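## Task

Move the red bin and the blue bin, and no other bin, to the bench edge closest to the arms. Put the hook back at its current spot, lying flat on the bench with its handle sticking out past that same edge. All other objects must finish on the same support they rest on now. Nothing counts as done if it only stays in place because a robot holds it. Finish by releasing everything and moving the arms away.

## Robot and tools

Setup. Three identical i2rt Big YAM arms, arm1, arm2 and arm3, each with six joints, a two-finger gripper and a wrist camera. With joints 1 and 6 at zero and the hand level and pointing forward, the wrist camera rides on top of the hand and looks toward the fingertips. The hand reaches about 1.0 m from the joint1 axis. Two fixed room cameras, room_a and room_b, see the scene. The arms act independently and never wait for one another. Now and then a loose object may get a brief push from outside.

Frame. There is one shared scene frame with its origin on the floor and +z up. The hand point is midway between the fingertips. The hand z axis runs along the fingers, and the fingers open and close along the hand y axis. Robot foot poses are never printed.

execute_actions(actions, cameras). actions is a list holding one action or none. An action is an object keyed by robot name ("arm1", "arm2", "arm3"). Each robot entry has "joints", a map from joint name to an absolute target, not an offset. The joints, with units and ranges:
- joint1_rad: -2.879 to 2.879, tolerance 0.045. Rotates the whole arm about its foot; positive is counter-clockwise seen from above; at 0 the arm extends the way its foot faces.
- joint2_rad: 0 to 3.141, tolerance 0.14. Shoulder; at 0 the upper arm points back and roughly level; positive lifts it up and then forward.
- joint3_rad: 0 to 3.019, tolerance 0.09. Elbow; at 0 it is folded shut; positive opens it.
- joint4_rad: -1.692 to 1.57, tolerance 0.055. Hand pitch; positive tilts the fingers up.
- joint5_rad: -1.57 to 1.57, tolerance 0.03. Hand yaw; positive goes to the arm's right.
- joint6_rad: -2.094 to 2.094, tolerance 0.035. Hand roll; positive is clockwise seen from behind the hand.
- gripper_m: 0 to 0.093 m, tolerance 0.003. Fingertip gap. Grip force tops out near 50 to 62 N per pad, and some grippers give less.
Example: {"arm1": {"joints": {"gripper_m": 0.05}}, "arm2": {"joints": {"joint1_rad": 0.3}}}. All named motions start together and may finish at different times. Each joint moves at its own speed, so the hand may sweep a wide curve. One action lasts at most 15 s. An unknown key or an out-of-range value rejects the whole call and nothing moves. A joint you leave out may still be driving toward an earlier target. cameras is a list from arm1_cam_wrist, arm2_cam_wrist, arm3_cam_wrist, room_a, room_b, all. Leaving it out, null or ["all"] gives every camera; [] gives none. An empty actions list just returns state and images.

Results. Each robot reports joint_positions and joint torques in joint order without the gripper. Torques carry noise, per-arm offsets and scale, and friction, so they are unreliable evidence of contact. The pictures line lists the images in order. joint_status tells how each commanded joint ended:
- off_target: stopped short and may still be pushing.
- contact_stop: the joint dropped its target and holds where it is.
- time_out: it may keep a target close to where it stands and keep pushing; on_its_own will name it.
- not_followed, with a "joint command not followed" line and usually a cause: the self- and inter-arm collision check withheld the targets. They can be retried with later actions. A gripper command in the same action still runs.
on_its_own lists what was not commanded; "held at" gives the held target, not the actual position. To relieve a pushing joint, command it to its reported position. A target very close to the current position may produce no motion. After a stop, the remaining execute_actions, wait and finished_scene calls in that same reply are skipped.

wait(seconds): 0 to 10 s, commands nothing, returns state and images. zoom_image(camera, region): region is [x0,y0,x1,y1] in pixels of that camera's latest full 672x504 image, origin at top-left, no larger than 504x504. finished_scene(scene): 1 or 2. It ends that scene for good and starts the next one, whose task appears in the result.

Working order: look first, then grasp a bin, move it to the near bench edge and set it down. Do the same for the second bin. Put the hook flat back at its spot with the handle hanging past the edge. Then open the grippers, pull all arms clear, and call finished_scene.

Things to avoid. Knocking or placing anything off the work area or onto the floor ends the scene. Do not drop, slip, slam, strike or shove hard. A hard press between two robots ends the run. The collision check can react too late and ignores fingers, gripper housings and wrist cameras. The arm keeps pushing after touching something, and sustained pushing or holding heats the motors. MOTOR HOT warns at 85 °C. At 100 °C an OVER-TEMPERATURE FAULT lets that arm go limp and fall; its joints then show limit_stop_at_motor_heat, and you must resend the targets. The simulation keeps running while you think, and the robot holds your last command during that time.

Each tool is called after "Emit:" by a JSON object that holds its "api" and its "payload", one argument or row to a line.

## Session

Emit:
{"api": "execute_actions", "payload": {
  "actions": []
}}

Scene clock: 0.00 s.
Joint torques (N m, as the arm reports them, + toward a larger angle): no reading
arm1.joint_positions: joint1_rad=-0.338 joint2_rad=+0.412 joint3_rad=+1.405 joint4_rad=-1.427 joint5_rad=-0.064 joint6_rad=+0.731 gripper_m=+0.094
arm1.joint_status: not commanded
arm1.hand: x=-0.8938 y=+0.1338 z=+1.3444 quat_wxyz=(-0.269, +0.233, -0.811, -0.465) (m; scene frame)
arm2.joint_positions: joint1_rad=+0.399 joint2_rad=+0.384 joint3_rad=+1.438 joint4_rad=-1.610 joint5_rad=+0.180 joint6_rad=+0.022 gripper_m=+0.094
arm2.joint_status: not commanded
arm2.hand: x=-0.0272 y=+0.0955 z=+1.2753 quat_wxyz=(-0.324, +0.703, -0.516, -0.367) (m; scene frame)
arm3.joint_positions: joint1_rad=-0.706 joint2_rad=+0.602 joint3_rad=+1.455 joint4_rad=-1.504 joint5_rad=-0.261 joint6_rad=-0.433 gripper_m=+0.095
arm3.joint_status: not commanded
arm3.hand: x=+1.0356 y=+0.1768 z=+1.2676 quat_wxyz=(-0.400, +0.589, -0.669, -0.211) (m; scene frame)
pictures: arm1_cam_wrist, arm2_cam_wrist, arm3_cam_wrist, room_a, room_b
Images, in order (width x height): arm1_cam_wrist 672x504, arm2_cam_wrist 672x504, arm3_cam_wrist 672x504, room_a 672x504, room_b 672x504.

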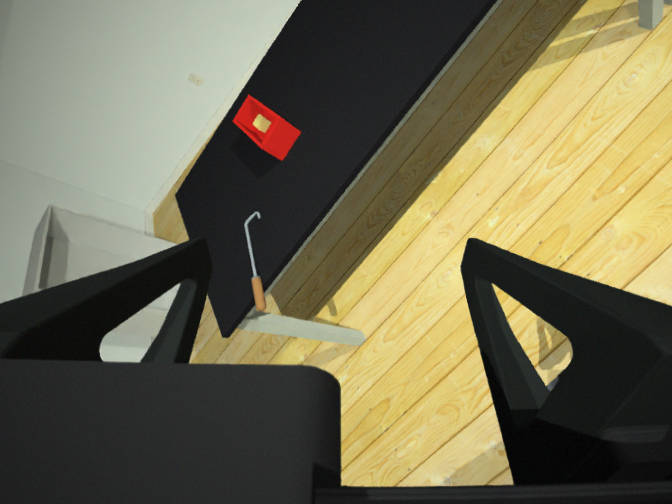

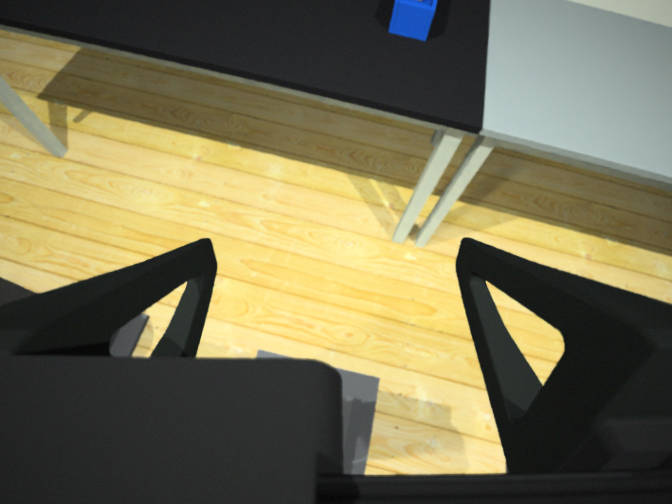

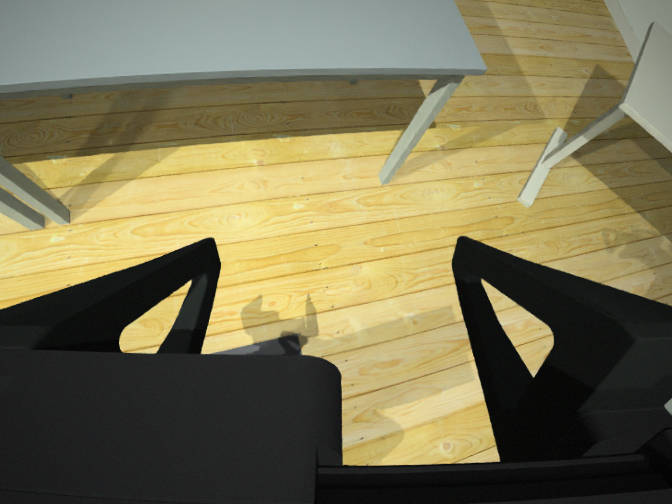

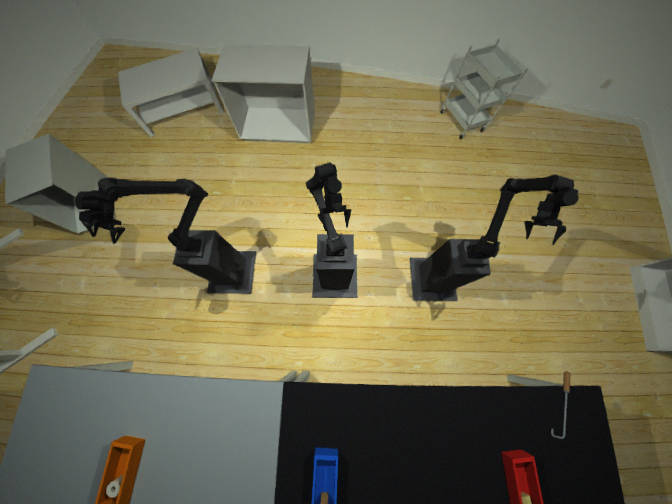

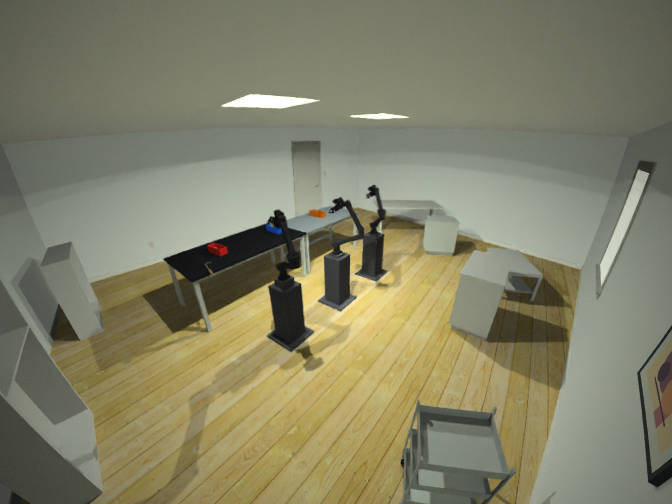

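Emit:
{"api": "execute_actions", "payload": {
  "actions": [
    {"arm1":{"joints":{"joint1_rad":0.84,"joint2_rad":2.3,"joint3_rad":1.52,"joint4_rad":0.82,"joint5_rad":1.1,"joint6_rad":0}},"arm2":{"joints":{"joint1_rad":0.2,"joint2_rad":1.3,"joint3_rad":0.7,"joint4_rad":0.7,"joint5_rad":-0.7,"joint6_rad":0}}}
  ],
  "cameras": ["arm1_cam_wrist","arm2_cam_wrist","room_a"]
}}

Scene clock: 5.90 s.
Joint torques (N m, as the arm reports them, + toward a larger angle): arm1=[ -1.31 -23.02   7.88   2.     0.13  -0.24] | arm2=[ -1.02 -10.07   8.18   1.9   -0.07  -0.08] | arm3=[ 1.34  1.45  9.86  1.71  0.05 -0.01]
arm1.joint_positions: joint1_rad=+0.837 joint2_rad=+2.311 joint3_rad=+1.508 joint4_rad=+0.803 joint5_rad=+1.098 joint6_rad=+0.015 gripper_m=+0.094
arm1.joint_status: all done
arm1.hand: x=-1.3919 y=+0.6055 z=+0.8745 quat_wxyz=(-0.551, +0.432, -0.562, -0.441) (m; scene frame)
arm2.joint_positions: joint1_rad=+0.206 joint2_rad=+1.298 joint3_rad=+0.698 joint4_rad=+0.686 joint5_rad=-0.696 joint6_rad=+0.012 gripper_m=+0.094
arm2.joint_status: all done
arm2.hand: x=-0.2415 y=+0.4657 z=+1.0514 quat_wxyz=(-0.244, +0.654, -0.201, -0.688) (m; scene frame)
arm3.joint_positions: joint1_rad=-0.706 joint2_rad=+0.602 joint3_rad=+1.455 joint4_rad=-1.504 joint5_rad=-0.261 joint6_rad=-0.433 gripper_m=+0.095
arm3.joint_status: not commanded
arm3.hand: x=+1.0356 y=+0.1768 z=+1.2676 quat_wxyz=(-0.400, +0.589, -0.669, -0.211) (m; scene frame)
pictures: arm1_cam_wrist, arm2_cam_wrist, room_a
Images, in order (width x height): arm1_cam_wrist 672x504, arm2_cam_wrist 672x504, room_a 672x504.

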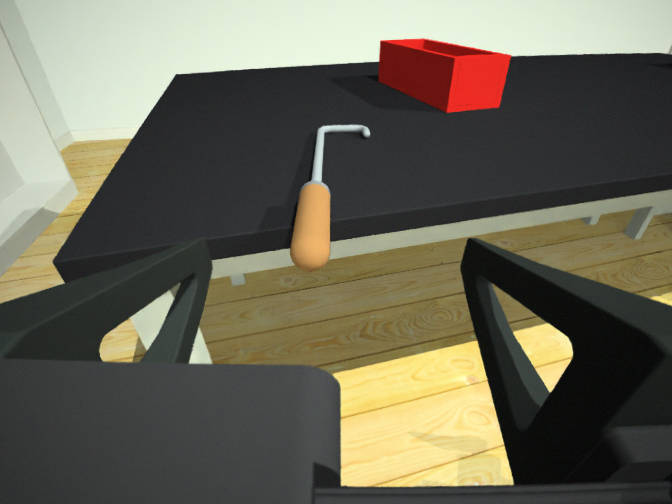

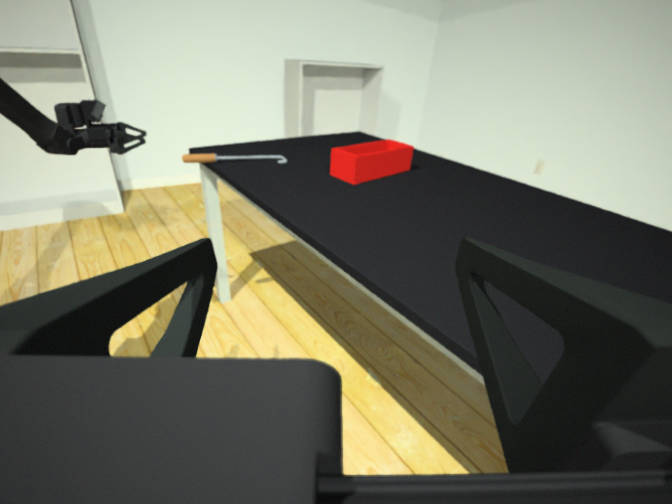

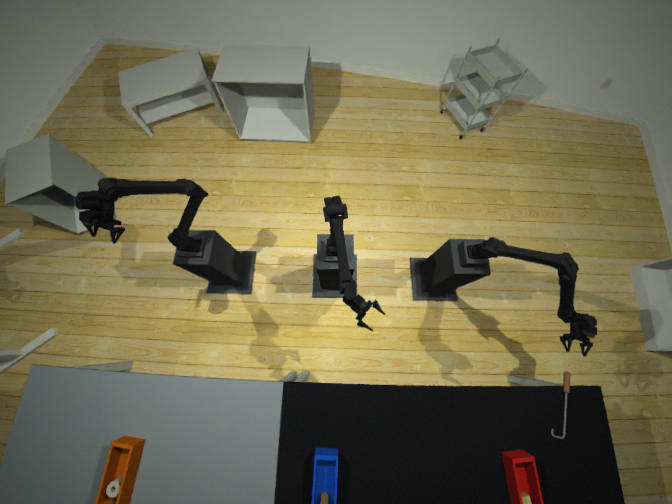

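Emit:
{"api": "execute_actions", "payload": {
  "actions": [
    {"arm1":{"joints":{"joint1_rad":0.674,"joint3_rad":2.02,"joint4_rad":0.7,"joint5_rad":0.93}}}
  ],
  "cameras": []
}}

Emit:
{"api": "execute_actions", "payload": {
  "actions": [
    {"arm1":{"joints":{"joint2_rad":2.64}}}
  ],
  "cameras": ["arm1_cam_wrist","arm2_cam_wrist"]
}}

Scene clock: 12.10 s.
Joint torques (N m, as the arm reports them, + toward a larger angle): arm1=[ -1.91 -24.73  12.08   1.21  -0.26  -0.26] | arm2=[ -1.08 -10.15   8.24   1.82  -0.06  -0.06] | arm3=[ 1.19  0.92  9.77  1.68  0.   -0.03]
arm1.joint_positions: joint1_rad=+0.679 joint2_rad=+2.298 joint3_rad=+1.981 joint4_rad=+0.703 joint5_rad=+0.932 joint6_rad=+0.013 gripper_m=+0.094
arm1.joint_status: all done
arm1.hand: x=-1.3694 y=+0.7430 z=+1.1001 quat_wxyz=(-0.534, +0.290, -0.553, -0.570) (m; scene frame)
arm2.joint_positions: joint1_rad=+0.206 joint2_rad=+1.298 joint3_rad=+0.698 joint4_rad=+0.686 joint5_rad=-0.696 joint6_rad=+0.012 gripper_m=+0.094
arm2.joint_status: not commanded
arm2.hand: x=-0.2415 y=+0.4657 z=+1.0514 quat_wxyz=(-0.244, +0.654, -0.201, -0.688) (m; scene frame)
arm3.joint_positions: joint1_rad=-0.706 joint2_rad=+0.602 joint3_rad=+1.455 joint4_rad=-1.504 joint5_rad=-0.261 joint6_rad=-0.433 gripper_m=+0.095
arm3.joint_status: not commanded
arm3.hand: x=+1.0356 y=+0.1768 z=+1.2676 quat_wxyz=(-0.400, +0.589, -0.669, -0.211) (m; scene frame)
pictures: none
No camera images: the call's "cameras" was empty. Leave "cameras" out to get every camera's image.

Scene clock: 13.63 s.
Joint torques (N m, as the arm reports them, + toward a larger angle): arm1=[ -1.7  -26.97  10.5    1.71   0.    -0.23] | arm2=[ -1.25 -10.08   8.14   1.85  -0.1   -0.09] | arm3=[ 0.94  1.51  9.93  1.77  0.03 -0.04]
arm1.joint_positions: joint1_rad=+0.679 joint2_rad=+2.656 joint3_rad=+1.984 joint4_rad=+0.693 joint5_rad=+0.931 joint6_rad=+0.013 gripper_m=+0.094
arm1.joint_status: all done
arm1.hand: x=-1.3798 y=+0.7521 z=+0.7976 quat_wxyz=(-0.549, +0.427, -0.560, -0.451) (m; scene frame)
arm2.joint_positions: joint1_rad=+0.206 joint2_rad=+1.298 joint3_rad=+0.698 joint4_rad=+0.686 joint5_rad=-0.696 joint6_rad=+0.012 gripper_m=+0.094
arm2.joint_status: not commanded
arm2.hand: x=-0.2415 y=+0.4657 z=+1.0514 quat_wxyz=(-0.244, +0.654, -0.201, -0.688) (m; scene frame)
arm3.joint_positions: joint1_rad=-0.706 joint2_rad=+0.602 joint3_rad=+1.455 joint4_rad=-1.504 joint5_rad=-0.261 joint6_rad=-0.433 gripper_m=+0.095
arm3.joint_status: not commanded
arm3.hand: x=+1.0356 y=+0.1768 z=+1.2676 quat_wxyz=(-0.400, +0.589, -0.669, -0.211) (m; scene frame)
pictures: arm1_cam_wrist, arm2_cam_wrist
Images, in order (width x height): arm1_cam_wrist 672x504, arm2_cam_wrist 672x504.

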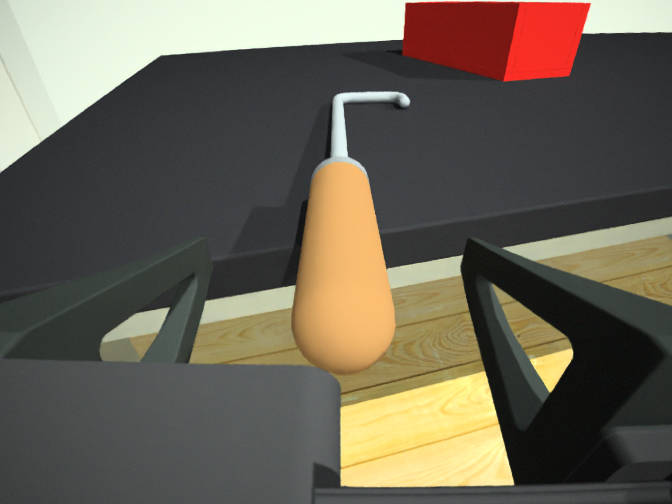

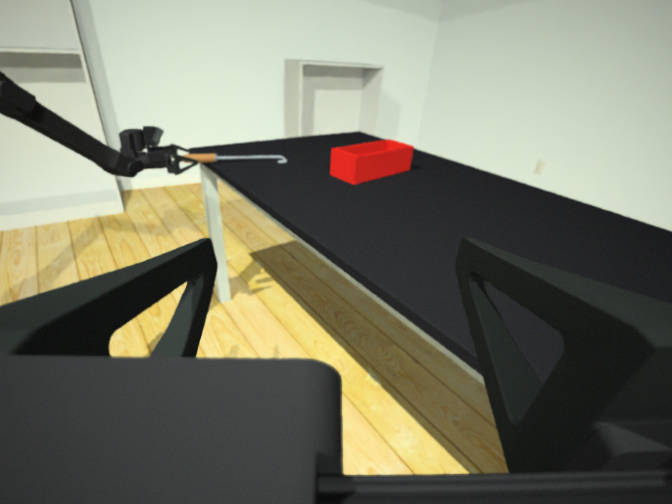

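Emit:
{"api": "execute_actions", "payload": {
  "actions": [
    {"arm1":{"joints":{"joint1_rad":0.66,"joint5_rad":0.90,"joint6_rad":0.75,"gripper_m":0.05}}}
  ],
  "cameras": ["arm1_cam_wrist"]
}}

Scene clock: 17.40 s.
Joint torques (N m, as the arm reports them, + toward a larger angle): arm1=[ -1.85 -27.11  10.51   1.69  -0.07   0.03] | arm2=[-1.09 -9.87  8.12  1.83 -0.09 -0.06] | arm3=[ 0.49  1.4   9.76  1.57  0.02 -0.02]
arm1.joint_positions: joint1_rad=+0.666 joint2_rad=+2.656 joint3_rad=+1.984 joint4_rad=+0.693 joint5_rad=+0.902 joint6_rad=+0.735 gripper_m=+0.050
arm1.joint_status: all done
arm1.hand: x=-1.3751 y=+0.7588 z=+0.7976 quat_wxyz=(-0.349, +0.207, -0.673, -0.619) (m; scene frame)
arm2.joint_positions: joint1_rad=+0.206 joint2_rad=+1.298 joint3_rad=+0.698 joint4_rad=+0.686 joint5_rad=-0.696 joint6_rad=+0.012 gripper_m=+0.094
arm2.joint_status: not commanded
arm2.hand: x=-0.2415 y=+0.4657 z=+1.0514 quat_wxyz=(-0.244, +0.654, -0.201, -0.688) (m; scene frame)
arm3.joint_positions: joint1_rad=-0.706 joint2_rad=+0.602 joint3_rad=+1.455 joint4_rad=-1.504 joint5_rad=-0.261 joint6_rad=-0.433 gripper_m=+0.095
arm3.joint_status: not commanded
arm3.hand: x=+1.0356 y=+0.1768 z=+1.2676 quat_wxyz=(-0.400, +0.589, -0.669, -0.211) (m; scene frame)
pictures: arm1_cam_wrist
Images, in order (width x height): arm1_cam_wrist 672x504.

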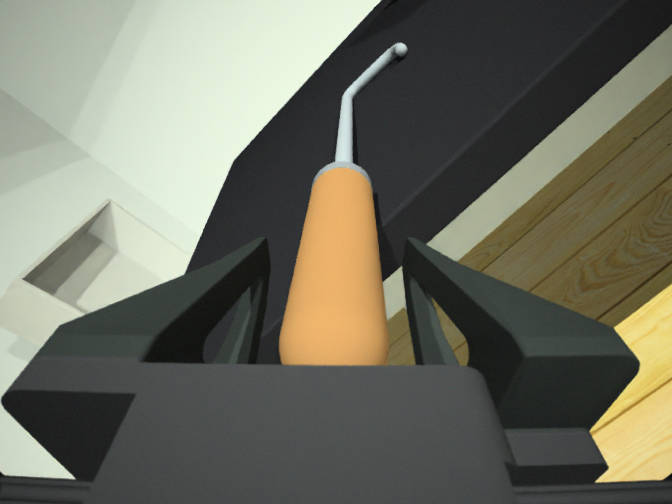

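Emit:
{"api": "execute_actions", "payload": {
  "actions": [
    {"arm1":{"joints":{"gripper_m":0}}}
  ],
  "cameras": []
}}

Emit:
{"api": "execute_actions", "payload": {
  "actions": [
    {"arm1":{"joints":{"joint2_rad":2.58,"joint4_rad":0.65,"joint6_rad":1.2}}}
  ],
  "cameras": []
}}

Emit:
{"api": "execute_actions", "payload": {
  "actions": [
    {"arm1":{"joints":{"joint2_rad":2.25,"joint4_rad":0.58,"joint6_rad":1.85}}}
  ],
  "cameras": []
}}

Emit:
{"api": "execute_actions", "payload": {
  "actions": [
    {"arm1":{"joints":{"joint1_rad":0.09,"joint5_rad":0,"joint3_rad":1.86}}}
  ],
  "cameras": ["arm1_cam_wrist","arm2_cam_wrist","room_a"]
}}

Scene clock: 22.73 s.
Joint torques (N m, as the arm reports them, + toward a larger angle): arm1=[ -1.84 -27.09  10.54   1.62  -0.04   0.01] | arm2=[ -1.1  -10.11   8.3    1.91  -0.06  -0.06] | arm3=[ 0.59  1.6   9.79  1.86 -0.03  0.03]
arm1.joint_positions: joint1_rad=+0.666 joint2_rad=+2.656 joint3_rad=+1.984 joint4_rad=+0.693 joint5_rad=+0.901 joint6_rad=+0.737 gripper_m=+0.029
arm1.joint_status: gripper_m off_target (ended at +0.029, target +0.000)
arm1.hand: x=-1.3752 y=+0.7588 z=+0.7976 quat_wxyz=(-0.349, +0.207, -0.673, -0.619) (m; scene frame)
arm2.joint_positions: joint1_rad=+0.206 joint2_rad=+1.298 joint3_rad=+0.698 joint4_rad=+0.686 joint5_rad=-0.696 joint6_rad=+0.012 gripper_m=+0.094
arm2.joint_status: not commanded
arm2.hand: x=-0.2415 y=+0.4657 z=+1.0514 quat_wxyz=(-0.244, +0.654, -0.201, -0.688) (m; scene frame)
arm3.joint_positions: joint1_rad=-0.706 joint2_rad=+0.602 joint3_rad=+1.455 joint4_rad=-1.504 joint5_rad=-0.261 joint6_rad=-0.433 gripper_m=+0.095
arm3.joint_status: not commanded
arm3.hand: x=+1.0356 y=+0.1768 z=+1.2676 quat_wxyz=(-0.400, +0.589, -0.669, -0.211) (m; scene frame)
pictures: none
No camera images: the call's "cameras" was empty. Leave "cameras" out to get every camera's image.

Scene clock: 24.43 s.
Joint torques (N m, as the arm reports them, + toward a larger angle): arm1=[ -1.78 -29.01  10.69   1.48  -0.08   0.23] | arm2=[ -1.15 -10.24   8.18   1.89  -0.07  -0.08] | arm3=[ 0.98  1.53  9.82  1.64  0.   -0.04]
arm1.joint_positions: joint1_rad=+0.665 joint2_rad=+2.621 joint3_rad=+1.984 joint4_rad=+0.649 joint5_rad=+0.903 joint6_rad=+1.166 gripper_m=+0.029
arm1.joint_status: all done
arm1.hand: x=-1.3764 y=+0.7623 z=+0.8191 quat_wxyz=(-0.211, +0.061, -0.703, -0.676) (m; scene frame)
arm2.joint_positions: joint1_rad=+0.206 joint2_rad=+1.298 joint3_rad=+0.698 joint4_rad=+0.686 joint5_rad=-0.696 joint6_rad=+0.012 gripper_m=+0.094
arm2.joint_status: not commanded
arm2.hand: x=-0.2415 y=+0.4657 z=+1.0514 quat_wxyz=(-0.244, +0.654, -0.201, -0.688) (m; scene frame)
arm3.joint_positions: joint1_rad=-0.706 joint2_rad=+0.602 joint3_rad=+1.455 joint4_rad=-1.504 joint5_rad=-0.261 joint6_rad=-0.433 gripper_m=+0.095
arm3.joint_status: not commanded
arm3.hand: x=+1.0356 y=+0.1768 z=+1.2676 quat_wxyz=(-0.400, +0.589, -0.669, -0.211) (m; scene frame)
pictures: none
No camera images: the call's "cameras" was empty. Leave "cameras" out to get every camera's image.

Scene clock: 26.07 s.
Joint torques (N m, as the arm reports them, + toward a larger angle): arm1=[ -1.57 -27.85  12.71   2.13  -0.35   0.01] | arm2=[ -0.73 -10.02   8.25   1.91  -0.06  -0.06] | arm3=[ 0.84  1.36  9.92  1.75 -0.01 -0.03]
arm1.joint_positions: joint1_rad=+0.663 joint2_rad=+2.291 joint3_rad=+1.973 joint4_rad=+0.557 joint5_rad=+0.905 joint6_rad=+1.835 gripper_m=+0.029
arm1.joint_status: all done
arm1.hand: x=-1.3659 y=+0.7556 z=+1.0777 quat_wxyz=(+0.084, -0.223, -0.616, -0.751) (m; scene frame)
arm2.joint_positions: joint1_rad=+0.206 joint2_rad=+1.298 joint3_rad=+0.698 joint4_rad=+0.686 joint5_rad=-0.696 joint6_rad=+0.012 gripper_m=+0.094
arm2.joint_status: not commanded
arm2.hand: x=-0.2415 y=+0.4657 z=+1.0514 quat_wxyz=(-0.244, +0.654, -0.201, -0.688) (m; scene frame)
arm3.joint_positions: joint1_rad=-0.706 joint2_rad=+0.602 joint3_rad=+1.455 joint4_rad=-1.504 joint5_rad=-0.261 joint6_rad=-0.433 gripper_m=+0.095
arm3.joint_status: not commanded
arm3.hand: x=+1.0356 y=+0.1768 z=+1.2676 quat_wxyz=(-0.400, +0.589, -0.669, -0.211) (m; scene frame)
pictures: none
No camera images: the call's "cameras" was empty. Leave "cameras" out to get every camera's image.

Scene clock: 28.63 s.
Joint torques (N m, as the arm reports them, + toward a larger angle): arm1=[ -0.87 -29.5   11.84   2.96  -0.01  -0.03] | arm2=[ -0.97 -10.05   8.15   1.91  -0.09  -0.07] | arm3=[ 0.75  1.38  9.92  1.69  0.   -0.03]
arm1.joint_positions: joint1_rad=+0.083 joint2_rad=+2.312 joint3_rad=+1.821 joint4_rad=+0.543 joint5_rad=+0.001 joint6_rad=+1.838 gripper_m=+0.029
arm1.joint_status: all done
arm1.hand: x=-1.0221 y=+0.9078 z=+0.9779 quat_wxyz=(+0.136, -0.059, -0.687, -0.711) (m; scene frame)
arm2.joint_positions: joint1_rad=+0.206 joint2_rad=+1.298 joint3_rad=+0.698 joint4_rad=+0.686 joint5_rad=-0.696 joint6_rad=+0.012 gripper_m=+0.094
arm2.joint_status: not commanded
arm2.hand: x=-0.2415 y=+0.4657 z=+1.0514 quat_wxyz=(-0.244, +0.654, -0.201, -0.688) (m; scene frame)
arm3.joint_positions: joint1_rad=-0.706 joint2_rad=+0.602 joint3_rad=+1.455 joint4_rad=-1.504 joint5_rad=-0.261 joint6_rad=-0.433 gripper_m=+0.095
arm3.joint_status: not commanded
arm3.hand: x=+1.0356 y=+0.1768 z=+1.2676 quat_wxyz=(-0.400, +0.589, -0.669, -0.211) (m; scene frame)
pictures: arm1_cam_wrist, arm2_cam_wrist, room_a
Images, in order (width x height): arm1_cam_wrist 672x504, arm2_cam_wrist 672x504, room_a 672x504.

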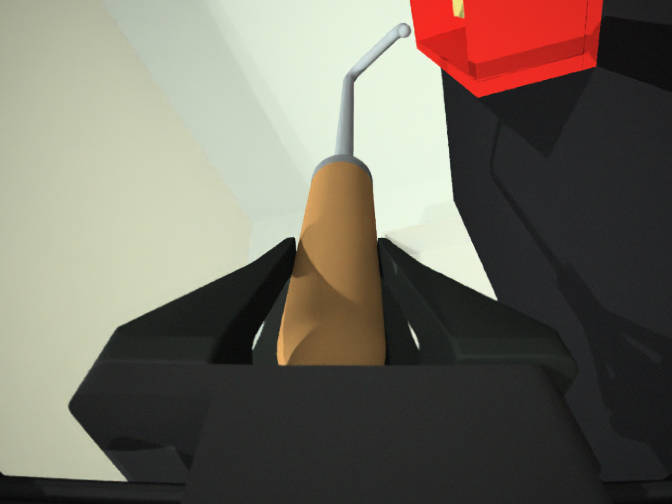

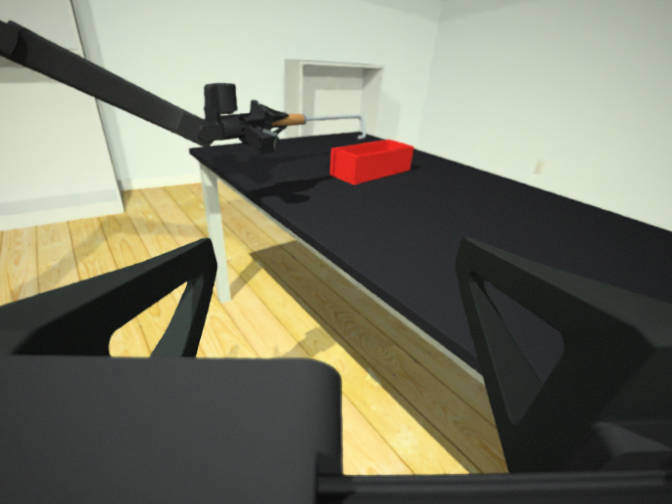

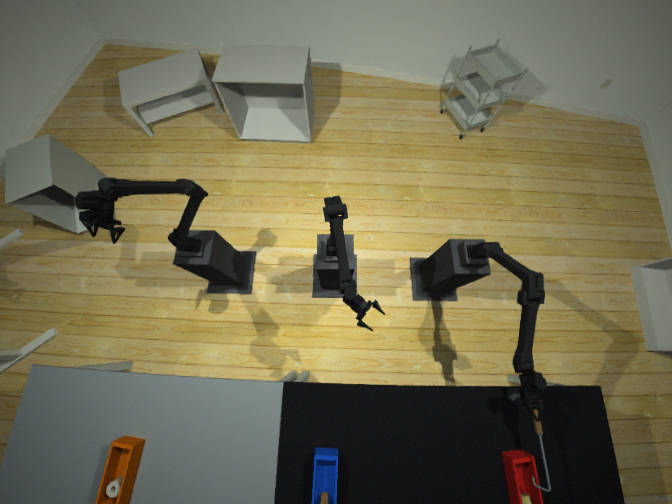

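Emit:
{"api": "execute_actions", "payload": {
  "actions": [
    {"arm1":{"joints":{"joint1_rad":0.045}}}
  ],
  "cameras": []
}}

Emit:
{"api": "execute_actions", "payload": {
  "actions": [
    {"arm1":{"joints":{"joint2_rad":2.38}}}
  ],
  "cameras": ["arm1_cam_wrist","arm2_cam_wrist"]
}}

Scene clock: 33.67 s.
Joint torques (N m, as the arm reports them, + toward a larger angle): arm1=[ -1.09 -29.34  11.85   2.95   0.03  -0.03] | arm2=[-1.03 -9.88  8.11  1.84 -0.06 -0.05] | arm3=[ 1.17  1.56  9.83  1.62 -0.02 -0.01]
arm1.joint_positions: joint1_rad=+0.041 joint2_rad=+2.312 joint3_rad=+1.821 joint4_rad=+0.543 joint5_rad=+0.000 joint6_rad=+1.838 gripper_m=+0.029
arm1.joint_status: all done
arm1.hand: x=-0.9838 y=+0.9110 z=+0.9777 quat_wxyz=(+0.121, -0.073, -0.686, -0.714) (m; scene frame)
arm2.joint_positions: joint1_rad=+0.206 joint2_rad=+1.298 joint3_rad=+0.698 joint4_rad=+0.686 joint5_rad=-0.696 joint6_rad=+0.012 gripper_m=+0.094
arm2.joint_status: not commanded
arm2.hand: x=-0.2415 y=+0.4657 z=+1.0514 quat_wxyz=(-0.244, +0.654, -0.201, -0.688) (m; scene frame)
arm3.joint_positions: joint1_rad=-0.706 joint2_rad=+0.602 joint3_rad=+1.455 joint4_rad=-1.504 joint5_rad=-0.261 joint6_rad=-0.433 gripper_m=+0.095
arm3.joint_status: not commanded
arm3.hand: x=+1.0356 y=+0.1768 z=+1.2676 quat_wxyz=(-0.400, +0.589, -0.669, -0.211) (m; scene frame)
pictures: none
No camera images: the call's "cameras" was empty. Leave "cameras" out to get every camera's image.

Scene clock: 34.63 s.
Joint torques (N m, as the arm reports them, + toward a larger angle): arm1=[ -1.13 -27.6   11.37   2.2    0.13  -0.08] | arm2=[ -1.09 -10.25   8.18   1.85  -0.06  -0.07] | arm3=[ 0.62  1.18  9.94  1.78  0.01 -0.01]
arm1.joint_positions: joint1_rad=+0.044 joint2_rad=+2.414 joint3_rad=+1.821 joint4_rad=+0.566 joint5_rad=-0.002 joint6_rad=+1.842 gripper_m=+0.029
arm1.joint_status: all done
arm1.hand: x=-0.9873 y=+0.9128 z=+0.8927 quat_wxyz=(+0.119, -0.076, -0.714, -0.686) (m; scene frame)
arm2.joint_positions: joint1_rad=+0.206 joint2_rad=+1.298 joint3_rad=+0.698 joint4_rad=+0.686 joint5_rad=-0.696 joint6_rad=+0.012 gripper_m=+0.094
arm2.joint_status: not commanded
arm2.hand: x=-0.2415 y=+0.4657 z=+1.0514 quat_wxyz=(-0.244, +0.654, -0.201, -0.688) (m; scene frame)
arm3.joint_positions: joint1_rad=-0.706 joint2_rad=+0.602 joint3_rad=+1.455 joint4_rad=-1.504 joint5_rad=-0.261 joint6_rad=-0.433 gripper_m=+0.095
arm3.joint_status: not commanded
arm3.hand: x=+1.0356 y=+0.1768 z=+1.2676 quat_wxyz=(-0.400, +0.589, -0.669, -0.211) (m; scene frame)
pictures: arm1_cam_wrist, arm2_cam_wrist
Images, in order (width x height): arm1_cam_wrist 672x504, arm2_cam_wrist 672x504.

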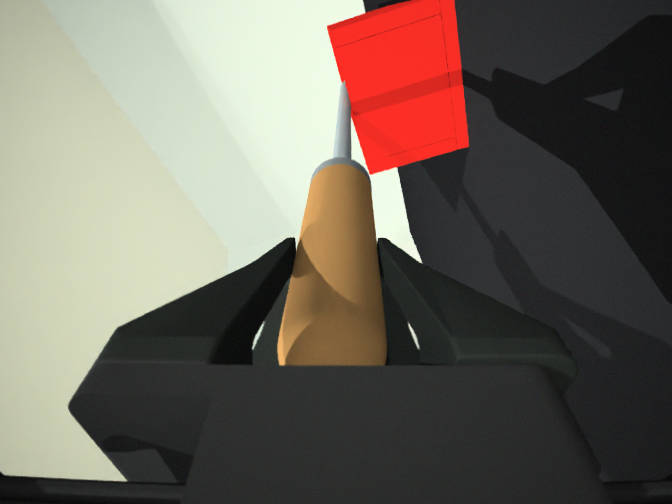

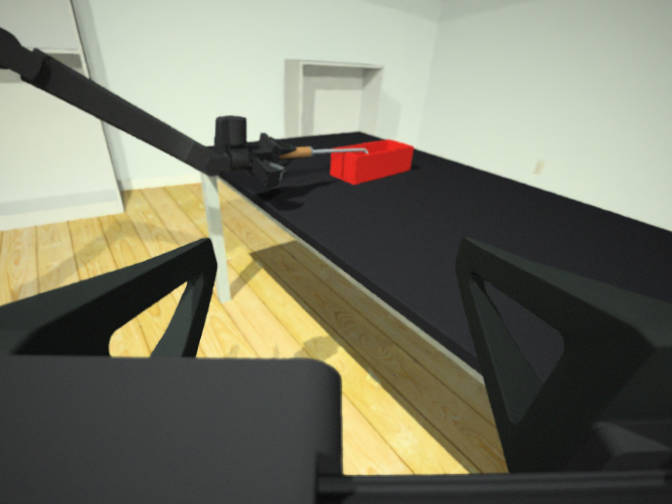

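Emit:
{"api": "execute_actions", "payload": {
  "actions": [
    {"arm1":{"joints":{"joint1_rad":0.06,"joint2_rad":2.24,"joint3_rad":1.55,"joint4_rad":0.73}}}
  ],
  "cameras": []
}}

Emit:
{"api": "execute_actions", "payload": {
  "actions": [
    {"arm1":{"joints":{"joint1_rad":0.07,"joint2_rad":2.09,"joint3_rad":1.24,"joint4_rad":0.89}}}
  ],
  "cameras": []
}}

Emit:
{"api": "execute_actions", "payload": {
  "actions": [
    {"arm1":{"joints":{"joint1_rad":0.08,"joint2_rad":1.95,"joint3_rad":0.955,"joint4_rad":1.03}}}
  ],
  "cameras": ["arm2_cam_wrist"]
}}

Emit:
{"api": "execute_actions", "payload": {
  "actions": [
    {"arm1":{"joints":{"joint2_rad":1.81,"joint3_rad":0.66,"joint4_rad":1.18}}}
  ],
  "cameras": ["arm2_cam_wrist","room_a"]
}}

Scene clock: 40.90 s.
Joint torques (N m, as the arm reports them, + toward a larger angle): arm1=[ -0.85 -26.04   7.9    2.51   0.09  -0.08] | arm2=[ -0.96 -10.09   8.22   1.85  -0.07  -0.09] | arm3=[1.41 2.   9.75 1.63 0.02 0.04]
arm1.joint_positions: joint1_rad=+0.052 joint2_rad=+2.282 joint3_rad=+1.547 joint4_rad=+0.707 joint5_rad=-0.001 joint6_rad=+1.842 gripper_m=+0.029
arm1.joint_status: all done
arm1.hand: x=-0.9899 y=+0.8498 z=+0.8918 quat_wxyz=(+0.122, -0.073, -0.714, -0.685) (m; scene frame)
arm2.joint_positions: joint1_rad=+0.206 joint2_rad=+1.298 joint3_rad=+0.698 joint4_rad=+0.686 joint5_rad=-0.696 joint6_rad=+0.012 gripper_m=+0.094
arm2.joint_status: not commanded
arm2.hand: x=-0.2415 y=+0.4657 z=+1.0514 quat_wxyz=(-0.244, +0.654, -0.201, -0.688) (m; scene frame)
arm3.joint_positions: joint1_rad=-0.706 joint2_rad=+0.602 joint3_rad=+1.455 joint4_rad=-1.504 joint5_rad=-0.261 joint6_rad=-0.433 gripper_m=+0.095
arm3.joint_status: not commanded
arm3.hand: x=+1.0356 y=+0.1768 z=+1.2676 quat_wxyz=(-0.400, +0.589, -0.669, -0.211) (m; scene frame)
pictures: none
No camera images: the call's "cameras" was empty. Leave "cameras" out to get every camera's image.

Scene clock: 41.87 s.
Joint torques (N m, as the arm reports them, + toward a larger angle): arm1=[ -1.01 -23.05   7.02   2.65   0.09  -0.08] | arm2=[ -0.84 -10.12   8.21   1.82  -0.05  -0.08] | arm3=[ 0.98  1.71  9.83  1.69 -0.02 -0.04]
arm1.joint_positions: joint1_rad=+0.063 joint2_rad=+2.131 joint3_rad=+1.235 joint4_rad=+0.862 joint5_rad=-0.001 joint6_rad=+1.842 gripper_m=+0.029
arm1.joint_status: all done
arm1.hand: x=-0.9928 y=+0.7648 z=+0.8907 quat_wxyz=(+0.126, -0.069, -0.716, -0.683) (m; scene frame)
arm2.joint_positions: joint1_rad=+0.206 joint2_rad=+1.298 joint3_rad=+0.698 joint4_rad=+0.686 joint5_rad=-0.696 joint6_rad=+0.012 gripper_m=+0.094
arm2.joint_status: not commanded
arm2.hand: x=-0.2415 y=+0.4657 z=+1.0514 quat_wxyz=(-0.244, +0.654, -0.201, -0.688) (m; scene frame)
arm3.joint_positions: joint1_rad=-0.706 joint2_rad=+0.602 joint3_rad=+1.455 joint4_rad=-1.504 joint5_rad=-0.261 joint6_rad=-0.433 gripper_m=+0.095
arm3.joint_status: not commanded
arm3.hand: x=+1.0356 y=+0.1768 z=+1.2676 quat_wxyz=(-0.400, +0.589, -0.669, -0.211) (m; scene frame)
pictures: none
No camera images: the call's "cameras" was empty. Leave "cameras" out to get every camera's image.

Scene clock: 42.80 s.
Joint torques (N m, as the arm reports them, + toward a larger angle): arm1=[ -0.92 -19.73   6.16   2.82   0.09  -0.08] | arm2=[-1.05 -9.98  8.19  1.83 -0.09 -0.05] | arm3=[ 0.97  1.83  9.94  1.66 -0.03 -0.04]
arm1.joint_positions: joint1_rad=+0.072 joint2_rad=+1.989 joint3_rad=+0.948 joint4_rad=+0.998 joint5_rad=-0.001 joint6_rad=+1.842 gripper_m=+0.029
arm1.joint_status: all done
arm1.hand: x=-0.9912 y=+0.6759 z=+0.8911 quat_wxyz=(+0.128, -0.066, -0.720, -0.679) (m; scene frame)
arm2.joint_positions: joint1_rad=+0.206 joint2_rad=+1.298 joint3_rad=+0.698 joint4_rad=+0.686 joint5_rad=-0.696 joint6_rad=+0.012 gripper_m=+0.094
arm2.joint_status: not commanded
arm2.hand: x=-0.2415 y=+0.4657 z=+1.0514 quat_wxyz=(-0.244, +0.654, -0.201, -0.688) (m; scene frame)
arm3.joint_positions: joint1_rad=-0.706 joint2_rad=+0.602 joint3_rad=+1.455 joint4_rad=-1.504 joint5_rad=-0.261 joint6_rad=-0.433 gripper_m=+0.095
arm3.joint_status: not commanded
arm3.hand: x=+1.0356 y=+0.1768 z=+1.2676 quat_wxyz=(-0.400, +0.589, -0.669, -0.211) (m; scene frame)
pictures: arm2_cam_wrist
Images, in order (width x height): arm2_cam_wrist 672x504.

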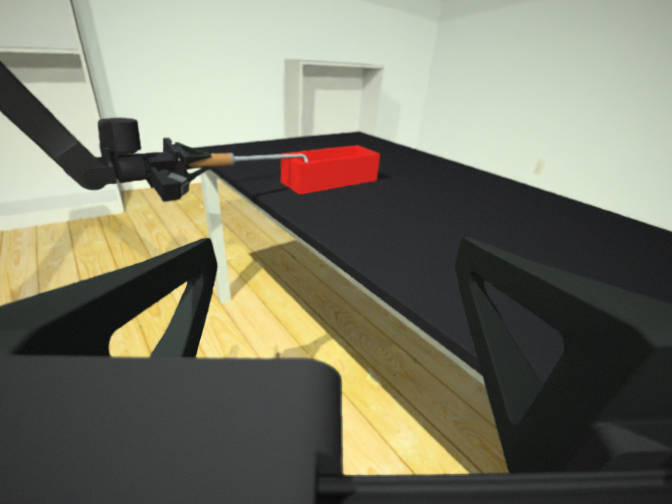

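Scene clock: 43.73 s.
Joint torques (N m, as the arm reports them, + toward a larger angle): arm1=[ -0.87 -16.19   5.15   2.93   0.08  -0.08] | arm2=[-0.84 -9.99  8.2   1.89 -0.06 -0.09] | arm3=[ 0.47  1.45  9.84  1.79 -0.02  0.02]
arm1.joint_positions: joint1_rad=+0.073 joint2_rad=+1.847 joint3_rad=+0.651 joint4_rad=+1.144 joint5_rad=-0.001 joint6_rad=+1.842 gripper_m=+0.029
arm1.joint_status: all done
arm1.hand: x=-0.9819 y=+0.5757 z=+0.8903 quat_wxyz=(+0.127, -0.066, -0.723, -0.676) (m; scene frame)
arm2.joint_positions: joint1_rad=+0.206 joint2_rad=+1.298 joint3_rad=+0.698 joint4_rad=+0.686 joint5_rad=-0.696 joint6_rad=+0.012 gripper_m=+0.094
arm2.joint_status: not commanded
arm2.hand: x=-0.2415 y=+0.4657 z=+1.0514 quat_wxyz=(-0.244, +0.654, -0.201, -0.688) (m; scene frame)
arm3.joint_positions: joint1_rad=-0.706 joint2_rad=+0.602 joint3_rad=+1.455 joint4_rad=-1.504 joint5_rad=-0.261 joint6_rad=-0.433 gripper_m=+0.095
arm3.joint_status: not commanded
arm3.hand: x=+1.0356 y=+0.1768 z=+1.2676 quat_wxyz=(-0.400, +0.589, -0.669, -0.211) (m; scene frame)
pictures: arm2_cam_wrist, room_a
Images, in order (width x height): arm2_cam_wrist 672x504, room_a 672x504.

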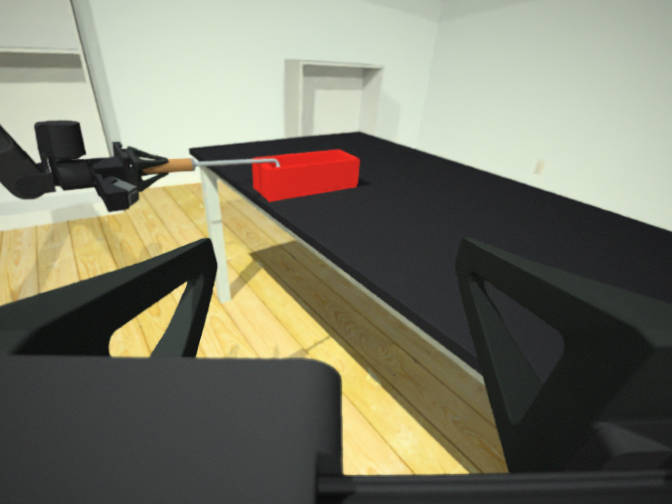

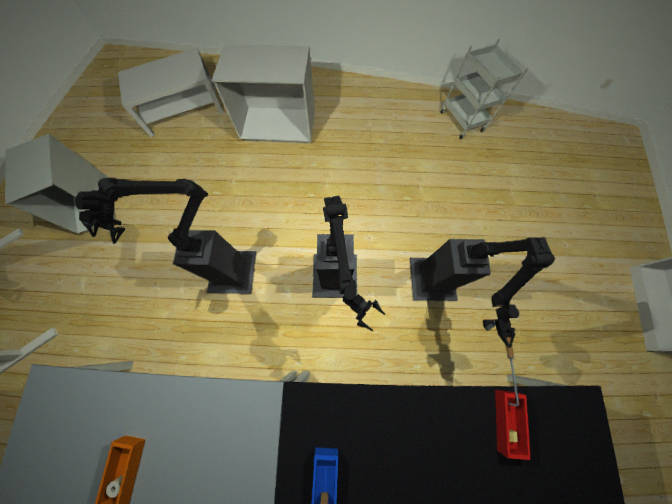

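Emit:
{"api": "execute_actions", "payload": {
  "actions": [
    {"arm1":{"joints":{"joint2_rad":1.78,"joint3_rad":0.595,"joint4_rad":1.21}},"arm2":{"joints":{"joint1_rad":-0.3,"joint3_rad":1.89,"joint4_rad":0.67,"joint5_rad":0.67}}}
  ],
  "cameras": []
}}

Emit:
{"api": "execute_actions", "payload": {
  "actions": [
    {"arm1":{"joints":{"joint3_rad":0.8,"joint4_rad":1.28}}}
  ],
  "cameras": []
}}

Emit:
{"api": "execute_actions", "payload": {
  "actions": [
    {"arm1":{"joints":{"joint1_rad":-0.69,"joint5_rad":-0.67,"joint3_rad":1.5,"joint4_rad":1.05}}}
  ],
  "cameras": []
}}

Emit:
{"api": "execute_actions", "payload": {
  "actions": [
    {"arm1":{"joints":{"joint2_rad":2.1,"joint3_rad":1.92,"joint4_rad":0.72,"joint6_rad":1.5}}}
  ],
  "cameras": []
}}

Emit:
{"api": "execute_actions", "payload": {
  "actions": [
    {"arm1":{"joints":{"joint2_rad":2.49,"joint6_rad":1.0}}}
  ],
  "cameras": ["arm1_cam_wrist","room_a"]
}}

Scene clock: 53.13 s.
Joint torques (N m, as the arm reports them, + toward a larger angle): arm1=[ -0.94 -15.24   4.92   2.95   0.07  -0.08] | arm2=[ 0.34 -7.9   8.97  0.06 -0.18 -0.14] | arm3=[ 0.48  1.79  9.78  1.49  0.   -0.02]
arm1.joint_positions: joint1_rad=+0.073 joint2_rad=+1.815 joint3_rad=+0.586 joint4_rad=+1.174 joint5_rad=-0.001 joint6_rad=+1.842 gripper_m=+0.029
arm1.joint_status: all done
arm1.hand: x=-0.9798 y=+0.5527 z=+0.8905 quat_wxyz=(+0.127, -0.066, -0.724, -0.674) (m; scene frame)
arm2.joint_positions: joint1_rad=-0.310 joint2_rad=+1.297 joint3_rad=+1.860 joint4_rad=+0.668 joint5_rad=+0.666 joint6_rad=+0.011 gripper_m=+0.095
arm2.joint_status: all done
arm2.hand: x=+0.1892 y=+0.3326 z=+1.6511 quat_wxyz=(-0.775, -0.163, -0.320, -0.520) (m; scene frame)
arm3.joint_positions: joint1_rad=-0.706 joint2_rad=+0.602 joint3_rad=+1.455 joint4_rad=-1.504 joint5_rad=-0.261 joint6_rad=-0.433 gripper_m=+0.095
arm3.joint_status: not commanded
arm3.hand: x=+1.0356 y=+0.1768 z=+1.2676 quat_wxyz=(-0.400, +0.589, -0.669, -0.211) (m; scene frame)
pictures: none
No camera images: the call's "cameras" was empty. Leave "cameras" out to get every camera's image.

Scene clock: 54.30 s.
Joint torques (N m, as the arm reports them, + toward a larger angle): arm1=[ -0.98 -16.92   8.32   3.21   0.01  -0.08] | arm2=[ 0.32 -8.17  8.81  0.1  -0.17 -0.12] | arm3=[ 0.66  1.59  9.88  1.83 -0.02 -0.02]
arm1.joint_positions: joint1_rad=+0.073 joint2_rad=+1.815 joint3_rad=+0.763 joint4_rad=+1.235 joint5_rad=+0.000 joint6_rad=+1.842 gripper_m=+0.029
arm1.joint_status: all done
arm1.hand: x=-0.9848 y=+0.6106 z=+0.9767 quat_wxyz=(+0.142, -0.059, -0.638, -0.755) (m; scene frame)
arm2.joint_positions: joint1_rad=-0.310 joint2_rad=+1.297 joint3_rad=+1.860 joint4_rad=+0.668 joint5_rad=+0.666 joint6_rad=+0.011 gripper_m=+0.095
arm2.joint_status: not commanded
arm2.hand: x=+0.1892 y=+0.3326 z=+1.6511 quat_wxyz=(-0.775, -0.163, -0.320, -0.520) (m; scene frame)
arm3.joint_positions: joint1_rad=-0.706 joint2_rad=+0.602 joint3_rad=+1.455 joint4_rad=-1.504 joint5_rad=-0.261 joint6_rad=-0.433 gripper_m=+0.095
arm3.joint_status: not commanded
arm3.hand: x=+1.0356 y=+0.1768 z=+1.2676 quat_wxyz=(-0.400, +0.589, -0.669, -0.211) (m; scene frame)
pictures: none
No camera images: the call's "cameras" was empty. Leave "cameras" out to get every camera's image.

Scene clock: 56.30 s.
Joint torques (N m, as the arm reports them, + toward a larger angle): arm1=[ -1.76 -21.46  14.01   2.56   0.73  -0.07] | arm2=[ 0.44 -8.04  8.98  0.08 -0.16 -0.12] | arm3=[ 1.28  1.52  9.78  1.77  0.02 -0.01]
arm1.joint_positions: joint1_rad=-0.684 joint2_rad=+1.820 joint3_rad=+1.432 joint4_rad=+1.012 joint5_rad=-0.680 joint6_rad=+1.842 gripper_m=+0.029
arm1.joint_status: all done
arm1.hand: x=-0.5779 y=+0.6240 z=+1.2371 quat_wxyz=(-0.012, +0.069, -0.519, -0.852) (m; scene frame)
arm2.joint_positions: joint1_rad=-0.310 joint2_rad=+1.297 joint3_rad=+1.860 joint4_rad=+0.668 joint5_rad=+0.666 joint6_rad=+0.011 gripper_m=+0.095
arm2.joint_status: not commanded
arm2.hand: x=+0.1892 y=+0.3326 z=+1.6511 quat_wxyz=(-0.775, -0.163, -0.320, -0.520) (m; scene frame)
arm3.joint_positions: joint1_rad=-0.706 joint2_rad=+0.602 joint3_rad=+1.455 joint4_rad=-1.504 joint5_rad=-0.261 joint6_rad=-0.433 gripper_m=+0.095
arm3.joint_status: not commanded
arm3.hand: x=+1.0356 y=+0.1768 z=+1.2676 quat_wxyz=(-0.400, +0.589, -0.669, -0.211) (m; scene frame)
pictures: none
No camera images: the call's "cameras" was empty. Leave "cameras" out to get every camera's image.

Scene clock: 57.77 s.
Joint torques (N m, as the arm reports them, + toward a larger angle): arm1=[ -1.78 -29.15  16.05   2.75   0.39  -0.38] | arm2=[ 0.31 -8.05  8.91  0.19 -0.16 -0.11] | arm3=[ 1.37  1.61  9.79  1.62 -0.03  0.02]
arm1.joint_positions: joint1_rad=-0.684 joint2_rad=+2.173 joint3_rad=+1.830 joint4_rad=+0.683 joint5_rad=-0.675 joint6_rad=+1.517 gripper_m=+0.029
arm1.joint_status: all done
arm1.hand: x=-0.4888 y=+0.7376 z=+1.1236 quat_wxyz=(-0.089, +0.092, -0.602, -0.788) (m; scene frame)
arm2.joint_positions: joint1_rad=-0.310 joint2_rad=+1.297 joint3_rad=+1.860 joint4_rad=+0.668 joint5_rad=+0.666 joint6_rad=+0.011 gripper_m=+0.095
arm2.joint_status: not commanded
arm2.hand: x=+0.1892 y=+0.3326 z=+1.6511 quat_wxyz=(-0.775, -0.163, -0.320, -0.520) (m; scene frame)
arm3.joint_positions: joint1_rad=-0.706 joint2_rad=+0.602 joint3_rad=+1.455 joint4_rad=-1.504 joint5_rad=-0.261 joint6_rad=-0.433 gripper_m=+0.095
arm3.joint_status: not commanded
arm3.hand: x=+1.0356 y=+0.1768 z=+1.2676 quat_wxyz=(-0.400, +0.589, -0.669, -0.211) (m; scene frame)
pictures: none
No camera images: the call's "cameras" was empty. Leave "cameras" out to get every camera's image.

Scene clock: 59.33 s.
Joint torques (N m, as the arm reports them, + toward a larger angle): arm1=[ -1.29 -31.04  11.3    2.48   0.01  -0.34] | arm2=[ 0.17 -8.2   8.91  0.09 -0.17 -0.1 ] | arm3=[ 0.72  1.29  9.85  1.76 -0.02  0.01]
arm1.joint_positions: joint1_rad=-0.688 joint2_rad=+2.562 joint3_rad=+1.873 joint4_rad=+0.695 joint5_rad=-0.669 joint6_rad=+1.017 gripper_m=+0.029
arm1.joint_status: all done
arm1.hand: x=-0.4683 y=+0.7592 z=+0.8179 quat_wxyz=(-0.192, +0.193, -0.680, -0.681) (m; scene frame)
arm2.joint_positions: joint1_rad=-0.310 joint2_rad=+1.297 joint3_rad=+1.860 joint4_rad=+0.668 joint5_rad=+0.666 joint6_rad=+0.011 gripper_m=+0.095
arm2.joint_status: not commanded
arm2.hand: x=+0.1892 y=+0.3326 z=+1.6511 quat_wxyz=(-0.775, -0.163, -0.320, -0.520) (m; scene frame)
arm3.joint_positions: joint1_rad=-0.706 joint2_rad=+0.602 joint3_rad=+1.455 joint4_rad=-1.504 joint5_rad=-0.261 joint6_rad=-0.433 gripper_m=+0.095
arm3.joint_status: not commanded
arm3.hand: x=+1.0356 y=+0.1768 z=+1.2676 quat_wxyz=(-0.400, +0.589, -0.669, -0.211) (m; scene frame)
pictures: arm1_cam_wrist, room_a
Images, in order (width x height): arm1_cam_wrist 672x504, room_a 672x504.

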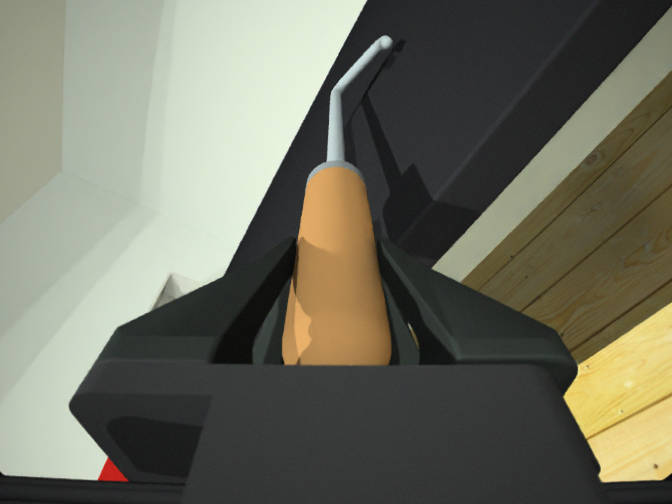

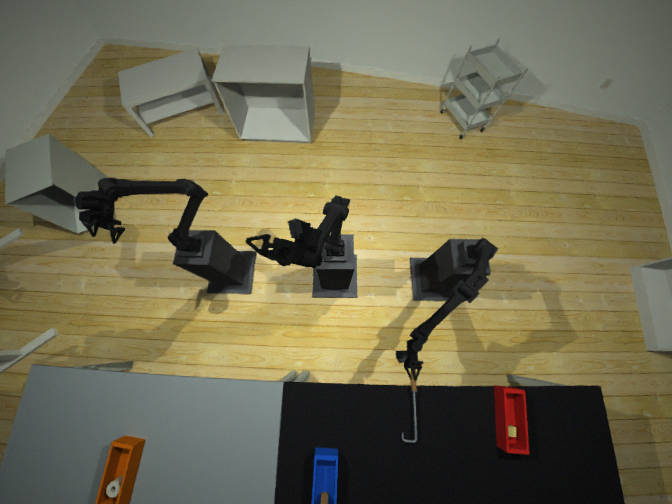

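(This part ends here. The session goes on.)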